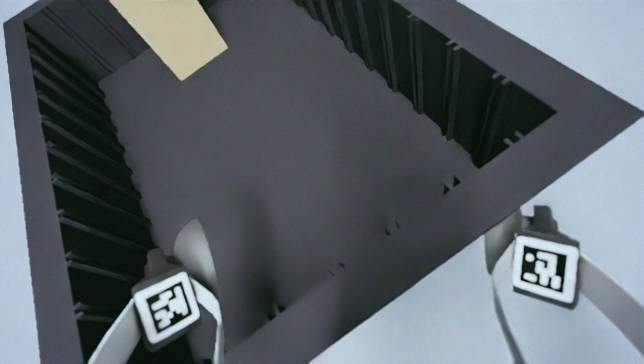

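execute_actions:
  actions:
    - {"r1":{"joints":{"arm_m":0.3}}}
  cameras: []

execute_actions:
  actions:
    - {"r1":{"joints":{"lift_m":0.95,"gripper_m":0.179}}}
  cameras: ["r1_nav_camera","r1_wrist_camera"]

Scene clock: 63.33 s.
r1.base_odometry: x=+2.059 y=+1.090 heading=+0.800 (m, m, rad; r1's odometry frame)
r1.turned_by_wheels: +0.000 (rad since the last result)
r1.turned_by_imu: +0.001 (rad since the last result)
r1.base_tilt: forward=-0.9 right=-0.2 (deg)
r1.lidar_m: 2.23 2.27 1.72 1.60 1.61 2.13 2.54 0.84 1.13 1.06 1.08 0.77
r1.head_depth_mm: 2862 3065 940 753 677 1326 1169 / 2855 3013 931 747 673 1320 1159 / - 1109 833 741 667 1311 1148 / 2730 1035 907 734 661 1301 1143 / 2768 986 820 726 643 1294 1137 / 2754 1028 862 721 637 1288 1131 / 2735 2801 878 716 631 1279 1123
r1.base_status: not commanded
r1.joint_positions: lift_m=+1.080 arm_m=+0.300 wrist_yaw_rad=-0.001 wrist_pitch_rad=-1.208 wrist_roll_rad=+0.003 gripper_m=+0.130 head_pan_rad=-1.563 head_tilt_rad=-0.791
r1.joint_status: all done
r1.motor_effort: left_wheel=+0(1) right_wheel=+1(3) lift_m=+33(34) arm_m=-4(5) wrist_yaw_rad=+1(4) wrist_pitch_rad=+2(6) wrist_roll_rad=-1(3) gripper_m=-1(1) head_pan_rad=-3(4) head_tilt_rad=-5(5) (%)
r1.hand_pose: x=-0.0217 y=-0.5138 z=+0.9703 quat_wxyz=(+0.581, +0.400, -0.583, -0.403) (m; r1's base frame)
r1.wrist_depth_mm: 429 415 406 399 373 394 384 / 417 396 394 358 381 381 375 / 404 396 301 378 380 374 371 / 394 392 386 376 369 364 359 / 377 379 373 367 359 356 349 / 373 372 356 356 358 341 343 / 363 355 353 351 345 - -
r2.base_odometry: x=-2.000 y=-0.016 heading=-3.133 (m, m, rad; r2's odometry frame)
r2.turned_by_wheels: +0.000 (rad since the last result)
r2.turned_by_imu: +0.000 (rad since the last result)
r2.base_tilt: forward=+0.6 right=+0.6 (deg)
r2.lidar_m: 1.51 2.59 2.09 1.59 1.57 1.63 2.34 3.22 0.68 0.51 0.49 3.42
r2.head_depth_mm: 3048 3298 3496 3600 2500 1871 1485 / 2891 3039 3185 3430 2539 1885 1494 / 2739 2880 3068 3236 2529 1904 1506 / 2580 2709 2882 3021 2494 1830 1517 / 2465 2576 2743 2873 2636 1937 1532 / 2349 2457 2596 2727 2669 1955 1548 / 2265 2347 2457 2589 2667 1968 1553
r2.base_status: not commanded
r2.joint_positions: lift_m=+0.317 arm_m=+0.002 wrist_yaw_rad=+3.128 wrist_pitch_rad=-0.474 wrist_roll_rad=-0.016 gripper_m=+0.037 head_pan_rad=+0.007 head_tilt_rad=-0.297
r2.joint_status: not commanded
r2.motor_effort: left_wheel=-1(1) right_wheel=+2(1) lift_m=+27(27) arm_m=+0(0) wrist_yaw_rad=+1(1) wrist_pitch_rad=+7(7) wrist_roll_rad=+1(1) gripper_m=+0(0) head_pan_rad=-3(3) head_tilt_rad=-2(2) (%)
r2.hand_pose: x=-0.0182 y=+0.0697 z=+0.3170 quat_wxyz=(+0.170, +0.682, +0.163, +0.692) (m; r2's base frame)
r2.wrist_depth_mm: - - - - - - - / - - - - - - - / 823 817 836 871 884 901 927 / 670 685 679 697 696 721 730 / 566 557 567 590 600 591 613 / 485 492 - - 522 511 514 / 433 - - - 434 447 450
pictures: none
No camera images: the call's "cameras" was empty. Leave "cameras" out to get every camera's image.

Scene clock: 65.33 s.
r1.base_odometry: x=+2.059 y=+1.090 heading=+0.800 (m, m, rad; r1's odometry frame)
r1.turned_by_wheels: +0.000 (rad since the last result)
r1.turned_by_imu: +0.000 (rad since the last result)
r1.base_tilt: forward=-1.0 right=-0.4 (deg)
r1.lidar_m: 2.23 2.27 1.72 1.60 1.61 2.12 2.54 0.84 1.13 1.06 1.08 0.77
r1.head_depth_mm: 2801 - 904 755 678 1323 1168 / 2703 - 899 745 672 1317 1158 / 2743 - 833 741 667 1311 1148 / 2783 1049 936 734 663 1303 1147 / 2753 983 897 711 641 1298 1135 / 2755 1027 861 724 635 1287 1132 / 2746 2814 883 716 632 1278 1123
r1.base_status: not commanded
r1.joint_positions: lift_m=+0.950 arm_m=+0.300 wrist_yaw_rad=-0.001 wrist_pitch_rad=-1.207 wrist_roll_rad=+0.003 gripper_m=+0.179 head_pan_rad=-1.563 head_tilt_rad=-0.791
r1.joint_status: all done
r1.motor_effort: left_wheel=+0(0) right_wheel=+0(0) lift_m=+22(28) arm_m=-4(4) wrist_yaw_rad=+2(2) wrist_pitch_rad=+2(3) wrist_roll_rad=-1(2) gripper_m=+0(90) head_pan_rad=-3(4) head_tilt_rad=-5(5) (%)
r1.hand_pose: x=-0.0217 y=-0.5139 z=+0.8409 quat_wxyz=(+0.581, +0.400, -0.583, -0.403) (m; r1's base frame)
r1.wrist_depth_mm: 275 178 175 252 261 257 253 / 272 174 241 257 255 252 249 / 265 261 258 252 249 243 243 / 258 253 250 245 242 240 235 / 251 251 243 239 239 235 - / 245 239 237 235 233 229 - / - 235 231 229 227 223 221
r2.base_odometry: x=-2.000 y=-0.016 heading=-3.133 (m, m, rad; r2's odometry frame)
r2.turned_by_wheels: +0.000 (rad since the last result)
r2.turned_by_imu: +0.000 (rad since the last result)
r2.base_tilt: forward=+0.5 right=+0.5 (deg)
r2.lidar_m: 1.52 2.59 2.09 1.59 1.57 1.63 2.33 3.24 0.68 0.51 0.49 3.40
r2.head_depth_mm: 3022 3253 3496 3598 2498 1867 1485 / 2878 3053 3289 3373 2529 1877 1497 / 2738 2857 3062 3229 2547 1890 1506 / 2577 2766 2877 3032 2484 1837 1527 / 2466 2582 2721 2871 2633 1939 1539 / 2361 2479 2623 2746 2659 1953 1546 / 2255 2323 2484 2591 2621 1980 1552
r2.base_status: not commanded
r2.joint_positions: lift_m=+0.317 arm_m=+0.002 wrist_yaw_rad=+3.128 wrist_pitch_rad=-0.474 wrist_roll_rad=-0.016 gripper_m=+0.037 head_pan_rad=+0.007 head_tilt_rad=-0.297
r2.joint_status: not commanded
r2.motor_effort: left_wheel=-1(1) right_wheel=+1(2) lift_m=+26(27) arm_m=+0(0) wrist_yaw_rad=+1(1) wrist_pitch_rad=+7(6) wrist_roll_rad=+0(0) gripper_m=-1(0) head_pan_rad=-2(1) head_tilt_rad=-2(2) (%)
r2.hand_pose: x=-0.0182 y=+0.0697 z=+0.3170 quat_wxyz=(+0.170, +0.682, +0.163, +0.692) (m; r2's base frame)
r2.wrist_depth_mm: - - - - - - - / - - - - - - - / 835 833 835 873 886 906 913 / 652 662 693 694 694 714 724 / 568 563 560 585 603 594 595 / 480 501 - - 521 522 519 / 431 - - - 430 448 458
pictures: r1_nav_camera (sideways: a quarter turn counterclockwise sets it upright), r1_wrist_camera
Images, in order (width x height): r1_nav_camera 672x504, r1_wrist_camera 644x364.

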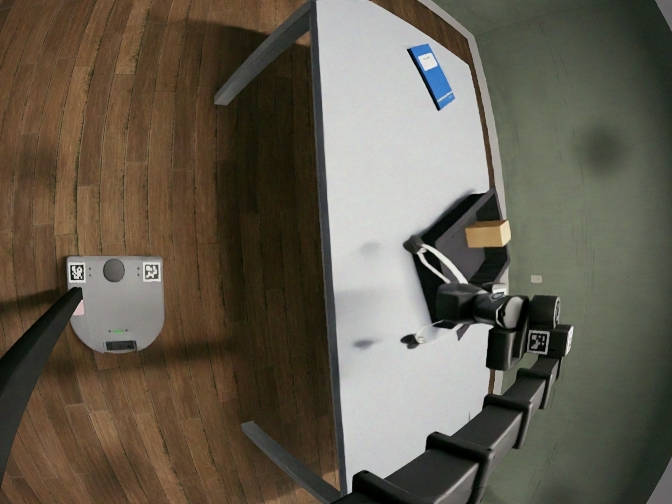

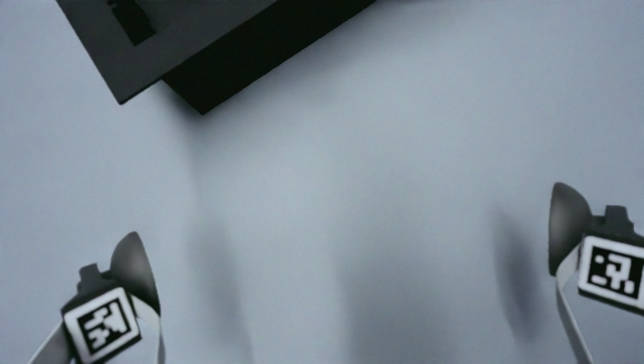

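execute_actions:
  actions:
    - {"r1":{"joints":{"lift_m":1.05,"gripper_m":0.0,"wrist_pitch_rad":-1.3}}}
  cameras: []

execute_actions:
  actions:
    - {"r1":{"joints":{"arm_m":0.52}}}
  cameras: ["r1_wrist_camera"]

execute_actions:
  actions:
    - {"r1":{"joints":{"lift_m":0.93}}}
  cameras: ["r1_nav_camera","r1_wrist_camera"]

Scene clock: 68.10 s.
r1.base_odometry: x=+2.059 y=+1.090 heading=+0.800 (m, m, rad; r1's odometry frame)
r1.turned_by_wheels: +0.000 (rad since the last result)
r1.turned_by_imu: +0.001 (rad since the last result)
r1.base_tilt: forward=-0.9 right=-0.3 (deg)
r1.lidar_m: 2.23 2.28 1.71 1.60 1.61 2.12 2.54 0.84 1.13 1.06 1.08 0.77
r1.head_depth_mm: 2808 3034 938 753 679 1327 1169 / - 3038 930 746 672 1315 1154 / - - 828 739 667 1313 1155 / 2797 1046 919 735 660 1300 1143 / 2759 982 869 727 643 1293 1134 / 2743 1024 862 724 635 1287 1131 / 2750 2804 880 717 630 1278 1127
r1.base_status: not commanded
r1.joint_positions: lift_m=+1.050 arm_m=+0.300 wrist_yaw_rad=-0.001 wrist_pitch_rad=-1.300 wrist_roll_rad=+0.003 gripper_m=+0.000 head_pan_rad=-1.563 head_tilt_rad=-0.791
r1.joint_status: all done
r1.motor_effort: left_wheel=+0(0) right_wheel=+0(0) lift_m=+33(33) arm_m=-5(5) wrist_yaw_rad=+2(2) wrist_pitch_rad=+0(2) wrist_roll_rad=-1(1) gripper_m=-2(89) head_pan_rad=-2(3) head_tilt_rad=-6(6) (%)
r1.hand_pose: x=-0.0217 y=-0.4905 z=+0.9351 quat_wxyz=(+0.562, +0.427, -0.564, -0.430) (m; r1's base frame)
r1.wrist_depth_mm: 359 351 349 312 344 340 334 / 358 352 258 344 337 335 332 / 354 349 346 340 335 331 326 / 346 342 336 337 333 324 325 / 341 340 336 334 328 326 322 / 338 336 332 - - 319 321 / 336 332 329 329 - - -
r2.base_odometry: x=-2.000 y=-0.016 heading=-3.133 (m, m, rad; r2's odometry frame)
r2.turned_by_wheels: +0.000 (rad since the last result)
r2.turned_by_imu: +0.000 (rad since the last result)
r2.base_tilt: forward=+0.4 right=+0.6 (deg)
r2.lidar_m: 1.52 2.59 2.08 1.59 1.57 1.64 2.34 3.23 0.67 0.51 0.49 3.42
r2.head_depth_mm: 3055 3245 3459 3497 2491 1862 1485 / 2876 3056 3271 3388 2543 1887 1494 / 2744 2893 3058 3235 2552 1898 1513 / 2603 2733 2867 3043 2483 1858 1520 / 2456 2599 2751 2906 2644 1966 1531 / 2348 2464 2583 2738 2668 1956 1541 / 2243 2342 2451 2599 2661 1969 1556
r2.base_status: not commanded
r2.joint_positions: lift_m=+0.317 arm_m=+0.002 wrist_yaw_rad=+3.128 wrist_pitch_rad=-0.474 wrist_roll_rad=-0.016 gripper_m=+0.037 head_pan_rad=+0.007 head_tilt_rad=-0.297
r2.joint_status: not commanded
r2.motor_effort: left_wheel=-1(1) right_wheel=+2(1) lift_m=+27(27) arm_m=+0(0) wrist_yaw_rad=+1(1) wrist_pitch_rad=+6(6) wrist_roll_rad=+0(0) gripper_m=+0(0) head_pan_rad=-2(2) head_tilt_rad=-2(2) (%)
r2.hand_pose: x=-0.0182 y=+0.0697 z=+0.3170 quat_wxyz=(+0.170, +0.682, +0.163, +0.692) (m; r2's base frame)
r2.wrist_depth_mm: - - - - - - - / - - - - - - - / 837 810 848 860 894 899 901 / 661 680 691 711 723 716 727 / 557 570 573 587 602 595 609 / 483 497 - - 523 512 510 / 429 - - - 427 442 454
pictures: none
No camera images: the call's "cameras" was empty. Leave "cameras" out to get every camera's image.

Scene clock: 70.97 s.
r1.base_odometry: x=+2.059 y=+1.090 heading=+0.800 (m, m, rad; r1's odometry frame)
r1.turned_by_wheels: +0.000 (rad since the last result)
r1.turned_by_imu: +0.001 (rad since the last result)
r1.base_tilt: forward=-0.9 right=-0.3 (deg)
r1.lidar_m: 2.23 2.28 1.72 1.60 1.61 2.12 2.54 0.84 1.13 1.06 1.08 0.77
r1.head_depth_mm: 2827 3043 937 753 677 1326 1160 / 2799 2972 927 745 671 1320 1155 / 2829 2987 832 741 666 1312 1148 / 2755 1051 906 734 660 1304 1145 / 2749 988 872 727 642 1298 1133 / 2729 1030 866 722 636 1288 1129 / 2696 2830 880 718 632 1287 1130
r1.base_status: not commanded
r1.joint_positions: lift_m=+1.050 arm_m=+0.520 wrist_yaw_rad=-0.001 wrist_pitch_rad=-1.301 wrist_roll_rad=+0.003 gripper_m=+0.000 head_pan_rad=-1.563 head_tilt_rad=-0.791
r1.joint_status: all done
r1.motor_effort: left_wheel=+0(0) right_wheel=+0(0) lift_m=+33(33) arm_m=+5(6) wrist_yaw_rad=+2(2) wrist_pitch_rad=+1(1) wrist_roll_rad=-1(1) gripper_m=-3(2) head_pan_rad=-4(2) head_tilt_rad=-5(5) (%)
r1.hand_pose: x=-0.0217 y=-0.7096 z=+0.9350 quat_wxyz=(+0.562, +0.427, -0.564, -0.430) (m; r1's base frame)
r1.wrist_depth_mm: 342 345 349 346 272 335 335 / 285 347 343 340 268 332 327 / 268 340 339 335 331 328 325 / 346 296 336 332 329 246 324 / 344 259 329 328 254 319 321 / 339 263 321 - - 321 316 / 336 329 247 241 322 315 317
r2.base_odometry: x=-2.000 y=-0.016 heading=-3.133 (m, m, rad; r2's odometry frame)
r2.turned_by_wheels: +0.000 (rad since the last result)
r2.turned_by_imu: +0.000 (rad since the last result)
r2.base_tilt: forward=+0.5 right=+0.6 (deg)
r2.lidar_m: 1.52 2.60 2.09 1.59 1.57 1.63 2.33 3.22 0.67 0.51 0.49 3.43
r2.head_depth_mm: 3045 3237 3436 3522 2513 1863 1480 / 2860 3052 3251 3410 2549 1891 1497 / 2715 2900 3023 3206 2571 1901 1510 / 2553 2737 2901 3033 2479 1838 1530 / 2468 2621 2695 2866 2651 1935 1533 / 2354 2447 2575 2707 2677 1944 1537 / 2230 2351 2455 2589 2643 1969 1545
r2.base_status: not commanded
r2.joint_positions: lift_m=+0.317 arm_m=+0.002 wrist_yaw_rad=+3.128 wrist_pitch_rad=-0.474 wrist_roll_rad=-0.016 gripper_m=+0.037 head_pan_rad=+0.007 head_tilt_rad=-0.297
r2.joint_status: not commanded
r2.motor_effort: left_wheel=-1(1) right_wheel=+1(2) lift_m=+27(27) arm_m=+0(0) wrist_yaw_rad=+1(1) wrist_pitch_rad=+7(7) wrist_roll_rad=+0(0) gripper_m=+0(0) head_pan_rad=-3(3) head_tilt_rad=-2(2) (%)
r2.hand_pose: x=-0.0182 y=+0.0697 z=+0.3170 quat_wxyz=(+0.170, +0.682, +0.163, +0.692) (m; r2's base frame)
r2.wrist_depth_mm: - - - - - - - / - - - - - - - / 842 831 848 850 909 892 922 / 678 664 671 694 714 729 737 / 562 574 580 578 594 593 596 / 481 496 - - 520 522 521 / 434 - - - 437 442 453
pictures: r1_wrist_camera
Images, in order (width x height): r1_wrist_camera 644x364.

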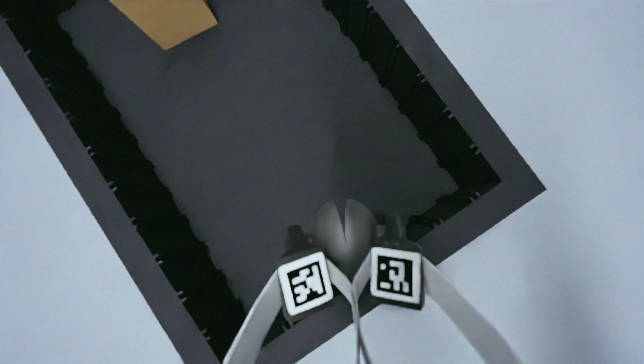

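Scene clock: 72.90 s.
r1.base_odometry: x=+2.059 y=+1.090 heading=+0.800 (m, m, rad; r1's odometry frame)
r1.turned_by_wheels: +0.000 (rad since the last result)
r1.turned_by_imu: +0.000 (rad since the last result)
r1.base_tilt: forward=-1.0 right=-0.3 (deg)
r1.lidar_m: 2.23 2.28 1.71 1.61 1.61 2.12 2.54 0.84 1.13 1.06 1.09 0.77
r1.head_depth_mm: 2762 - - 732 677 1331 1167 / 2740 2871 926 748 672 1324 1155 / - 2862 834 740 667 1315 1151 / 2725 1053 808 735 661 1297 1142 / 2764 985 869 728 641 1294 1137 / 2759 1026 863 721 637 1290 1133 / 2747 2832 880 717 631 1279 1129
r1.base_status: not commanded
r1.joint_positions: lift_m=+0.930 arm_m=+0.520 wrist_yaw_rad=-0.001 wrist_pitch_rad=-1.301 wrist_roll_rad=+0.003 gripper_m=+0.000 head_pan_rad=-1.563 head_tilt_rad=-0.791
r1.joint_status: all done
r1.motor_effort: left_wheel=+0(0) right_wheel=+1(0) lift_m=+22(28) arm_m=+5(5) wrist_yaw_rad=+1(2) wrist_pitch_rad=+0(1) wrist_roll_rad=-1(1) gripper_m=-3(3) head_pan_rad=-2(2) head_tilt_rad=-5(5) (%)
r1.hand_pose: x=-0.0217 y=-0.7096 z=+0.8156 quat_wxyz=(+0.562, +0.427, -0.564, -0.430) (m; r1's base frame)
r1.wrist_depth_mm: 229 228 223 220 218 150 128 / 226 224 222 220 216 172 127 / 222 222 218 217 215 198 141 / 207 221 219 215 212 209 136 / 185 217 215 214 210 147 124 / 168 211 213 - - 124 204 / 150 188 210 178 124 204 204
r2.base_odometry: x=-2.000 y=-0.016 heading=-3.133 (m, m, rad; r2's odometry frame)
r2.turned_by_wheels: +0.000 (rad since the last result)
r2.turned_by_imu: +0.000 (rad since the last result)
r2.base_tilt: forward=+0.5 right=+0.6 (deg)
r2.lidar_m: 1.52 2.59 2.09 1.59 1.57 1.63 2.34 3.23 0.67 0.51 0.49 3.42
r2.head_depth_mm: 3016 3239 3498 3510 2512 1862 1483 / 2876 3038 3261 3366 2545 1882 1493 / 2720 2893 3082 3269 2560 1909 1510 / 2591 2721 2923 3014 2480 1835 1528 / 2459 2594 2748 2863 2599 1929 1538 / 2335 2470 2598 2713 2679 1967 1541 / 2242 2340 2499 2595 2625 1984 1560
r2.base_status: not commanded
r2.joint_positions: lift_m=+0.317 arm_m=+0.002 wrist_yaw_rad=+3.128 wrist_pitch_rad=-0.474 wrist_roll_rad=-0.016 gripper_m=+0.037 head_pan_rad=+0.007 head_tilt_rad=-0.297
r2.joint_status: not commanded
r2.motor_effort: left_wheel=-1(1) right_wheel=+1(1) lift_m=+27(27) arm_m=+0(0) wrist_yaw_rad=+1(1) wrist_pitch_rad=+6(7) wrist_roll_rad=+0(0) gripper_m=+0(1) head_pan_rad=-1(3) head_tilt_rad=-2(2) (%)
r2.hand_pose: x=-0.0182 y=+0.0697 z=+0.3170 quat_wxyz=(+0.170, +0.682, +0.163, +0.692) (m; r2's base frame)
r2.wrist_depth_mm: - - - - - - - / - - - - - - - / 825 838 831 882 888 885 923 / 660 679 681 698 698 720 728 / 552 560 572 584 596 592 610 / 476 488 - - 520 511 525 / 434 - - - 425 449 445
pictures: r1_nav_camera (sideways: a quarter turn counterclockwise sets it upright), r1_wrist_camera
Images, in order (width x height): r1_nav_camera 672x504, r1_wrist_camera 644x364.

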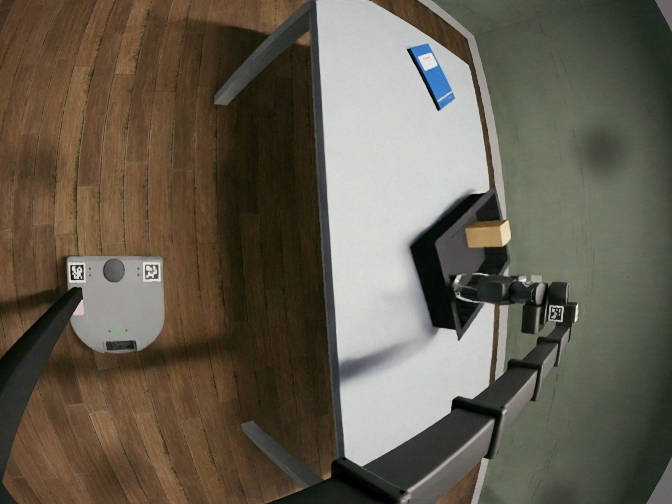

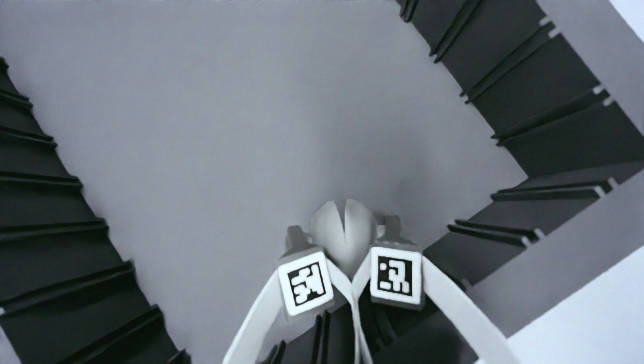

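Drag in.

execute_actions:
  actions:
    - {"r1":{"joints":{"arm_m":0.3}}}
  cameras: []

execute_actions:
  actions:
    - {"r1":{"joints":{"lift_m":1.08,"arm_m":0.4}}}
  cameras: ["r1_nav_camera","r1_wrist_camera"]

Scene clock: 80.60 s.
r1.base_odometry: x=+2.059 y=+1.090 heading=+0.800 (m, m, rad; r1's odometry frame)
r1.turned_by_wheels: +0.000 (rad since the last result)
r1.turned_by_imu: +0.002 (rad since the last result)
r1.base_tilt: forward=-1.0 right=-0.3 (deg)
r1.lidar_m: 2.23 2.27 1.72 1.60 1.61 2.13 2.54 0.84 1.13 1.06 1.09 0.77
r1.head_depth_mm: 2821 - - 750 1438 1336 1163 / 2779 - 894 688 672 1319 1156 / 2791 - 773 671 666 1312 1152 / 2786 2942 809 648 662 1309 1144 / 2771 2882 864 725 644 1295 1134 / 2760 2880 857 686 635 1287 1131 / 2728 2815 882 717 632 1281 1124
r1.base_status: not commanded
r1.joint_positions: lift_m=+0.930 arm_m=+0.300 wrist_yaw_rad=+0.000 wrist_pitch_rad=-1.290 wrist_roll_rad=+0.001 gripper_m=+0.000 head_pan_rad=-1.563 head_tilt_rad=-0.791
r1.joint_status: all done
r1.motor_effort: left_wheel=+1(0) right_wheel=-1(1) lift_m=+21(22) arm_m=-5(4) wrist_yaw_rad=+0(2) wrist_pitch_rad=-2(4) wrist_roll_rad=-1(1) gripper_m=-2(2) head_pan_rad=-3(4) head_tilt_rad=-5(5) (%)
r1.hand_pose: x=-0.0216 y=-0.4934 z=+0.8161 quat_wxyz=(+0.565, +0.425, -0.565, -0.426) (m; r1's base frame)
r1.wrist_depth_mm: 199 230 227 225 224 189 135 / 186 226 223 221 219 204 141 / 172 225 222 218 216 213 151 / 162 220 218 216 214 210 160 / 151 203 216 215 211 183 135 / 144 188 212 - - 125 123 / 135 170 173 127 124 124 203
r2.base_odometry: x=-2.000 y=-0.016 heading=-3.133 (m, m, rad; r2's odometry frame)
r2.turned_by_wheels: +0.000 (rad since the last result)
r2.turned_by_imu: -0.001 (rad since the last result)
r2.base_tilt: forward=+0.5 right=+0.5 (deg)
r2.lidar_m: 1.52 2.59 2.09 1.59 1.57 1.63 2.33 3.22 0.67 0.51 0.49 3.43
r2.head_depth_mm: 3066 3254 3504 3502 2511 1869 1483 / 2878 3069 3243 3381 2512 1902 1494 / 2731 2906 3037 3205 2558 1903 1502 / 2575 2741 2866 3028 2479 1829 1517 / 2438 2610 2724 2881 2632 1943 1530 / 2327 2455 2595 2762 2691 1957 1544 / 2238 2343 2461 2591 2637 1980 1555
r2.base_status: not commanded
r2.joint_positions: lift_m=+0.317 arm_m=+0.002 wrist_yaw_rad=+3.128 wrist_pitch_rad=-0.474 wrist_roll_rad=-0.016 gripper_m=+0.037 head_pan_rad=+0.007 head_tilt_rad=-0.297
r2.joint_status: not commanded
r2.motor_effort: left_wheel=-1(1) right_wheel=+1(2) lift_m=+27(27) arm_m=+0(0) wrist_yaw_rad=+1(1) wrist_pitch_rad=+6(7) wrist_roll_rad=+1(0) gripper_m=-1(0) head_pan_rad=-3(2) head_tilt_rad=-1(2) (%)
r2.hand_pose: x=-0.0182 y=+0.0697 z=+0.3170 quat_wxyz=(+0.170, +0.682, +0.163, +0.692) (m; r2's base frame)
r2.wrist_depth_mm: - - - - - - - / - - - - - - - / 795 843 862 865 872 906 931 / 664 658 689 696 699 715 735 / 559 574 572 582 603 587 603 / 486 501 - - 526 512 517 / 434 - - - 429 448 449
pictures: none
No camera images: the call's "cameras" was empty. Leave "cameras" out to get every camera's image.

Scene clock: 82.80 s.
r1.base_odometry: x=+2.059 y=+1.090 heading=+0.800 (m, m, rad; r1's odometry frame)
r1.turned_by_wheels: +0.000 (rad since the last result)
r1.turned_by_imu: +0.000 (rad since the last result)
r1.base_tilt: forward=-0.9 right=-0.5 (deg)
r1.lidar_m: 2.23 2.28 1.72 1.60 1.61 2.12 2.54 0.84 1.13 1.06 1.08 0.77
r1.head_depth_mm: 2846 3067 938 755 678 1330 1165 / 2806 3014 930 691 672 1318 1157 / - 2841 831 679 666 1310 1152 / 2741 2929 844 731 663 1297 1145 / 2751 2884 866 726 641 1288 1137 / 2732 2850 858 686 635 1293 1130 / 2719 2818 879 716 630 1282 1122
r1.base_status: not commanded
r1.joint_positions: lift_m=+1.080 arm_m=+0.400 wrist_yaw_rad=+0.000 wrist_pitch_rad=-1.301 wrist_roll_rad=+0.001 gripper_m=+0.000 head_pan_rad=-1.563 head_tilt_rad=-0.791
r1.joint_status: all done
r1.motor_effort: left_wheel=+0(1) right_wheel=+0(1) lift_m=+33(34) arm_m=+4(3) wrist_yaw_rad=+1(0) wrist_pitch_rad=+1(3) wrist_roll_rad=+0(0) gripper_m=-3(2) head_pan_rad=-2(3) head_tilt_rad=-6(5) (%)
r1.hand_pose: x=-0.0216 y=-0.5897 z=+0.9650 quat_wxyz=(+0.562, +0.428, -0.563, -0.429) (m; r1's base frame)
r1.wrist_depth_mm: 388 331 257 369 333 368 362 / 382 319 369 368 318 362 361 / 383 326 365 364 341 358 358 / 378 314 366 361 356 354 353 / 372 368 361 359 354 306 348 / 363 368 350 - - 297 346 / 366 364 293 352 320 260 339
r2.base_odometry: x=-2.000 y=-0.016 heading=-3.133 (m, m, rad; r2's odometry frame)
r2.turned_by_wheels: +0.000 (rad since the last result)
r2.turned_by_imu: +0.000 (rad since the last result)
r2.base_tilt: forward=+0.5 right=+0.5 (deg)
r2.lidar_m: 1.52 2.59 2.08 1.59 1.57 1.64 2.33 3.22 0.67 0.51 0.49 3.42
r2.head_depth_mm: 3082 3222 3500 3550 2503 1862 1489 / 2845 3049 3253 3391 2520 1880 1494 / 2727 2867 3071 3207 2563 1910 1503 / 2581 2713 2897 3025 2448 1832 1523 / 2466 2560 2728 2907 2629 1939 1530 / 2335 2440 2590 2737 2660 1964 1535 / 2254 2360 2447 2574 2607 1970 1551
r2.base_status: not commanded
r2.joint_positions: lift_m=+0.317 arm_m=+0.002 wrist_yaw_rad=+3.128 wrist_pitch_rad=-0.474 wrist_roll_rad=-0.016 gripper_m=+0.037 head_pan_rad=+0.007 head_tilt_rad=-0.297
r2.joint_status: not commanded
r2.motor_effort: left_wheel=-1(1) right_wheel=+1(2) lift_m=+27(27) arm_m=+0(0) wrist_yaw_rad=+1(1) wrist_pitch_rad=+6(7) wrist_roll_rad=+0(1) gripper_m=+0(0) head_pan_rad=-3(2) head_tilt_rad=-2(2) (%)
r2.hand_pose: x=-0.0182 y=+0.0697 z=+0.3170 quat_wxyz=(+0.170, +0.682, +0.163, +0.692) (m; r2's base frame)
r2.wrist_depth_mm: - - - - - - - / - - - - - - - / 817 836 840 876 872 890 932 / 655 671 672 696 699 714 726 / 551 570 582 571 598 590 602 / 479 507 - - 510 513 524 / 432 - - - 433 447 444
pictures: r1_nav_camera (sideways: a quarter turn counterclockwise sets it upright), r1_wrist_camera
Images, in order (width x height): r1_nav_camera 672x504, r1_wrist_camera 644x364.

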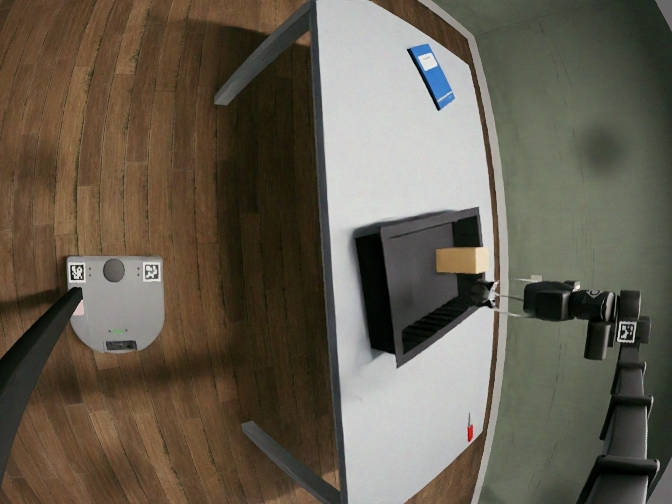

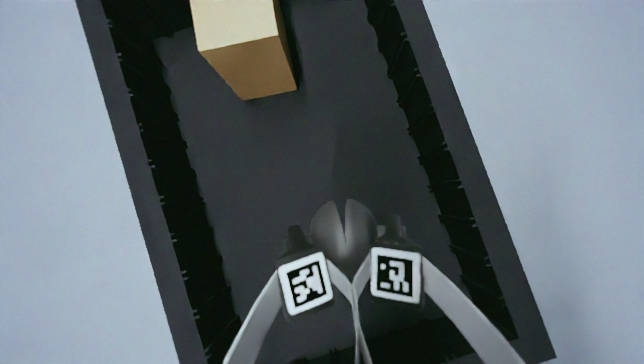

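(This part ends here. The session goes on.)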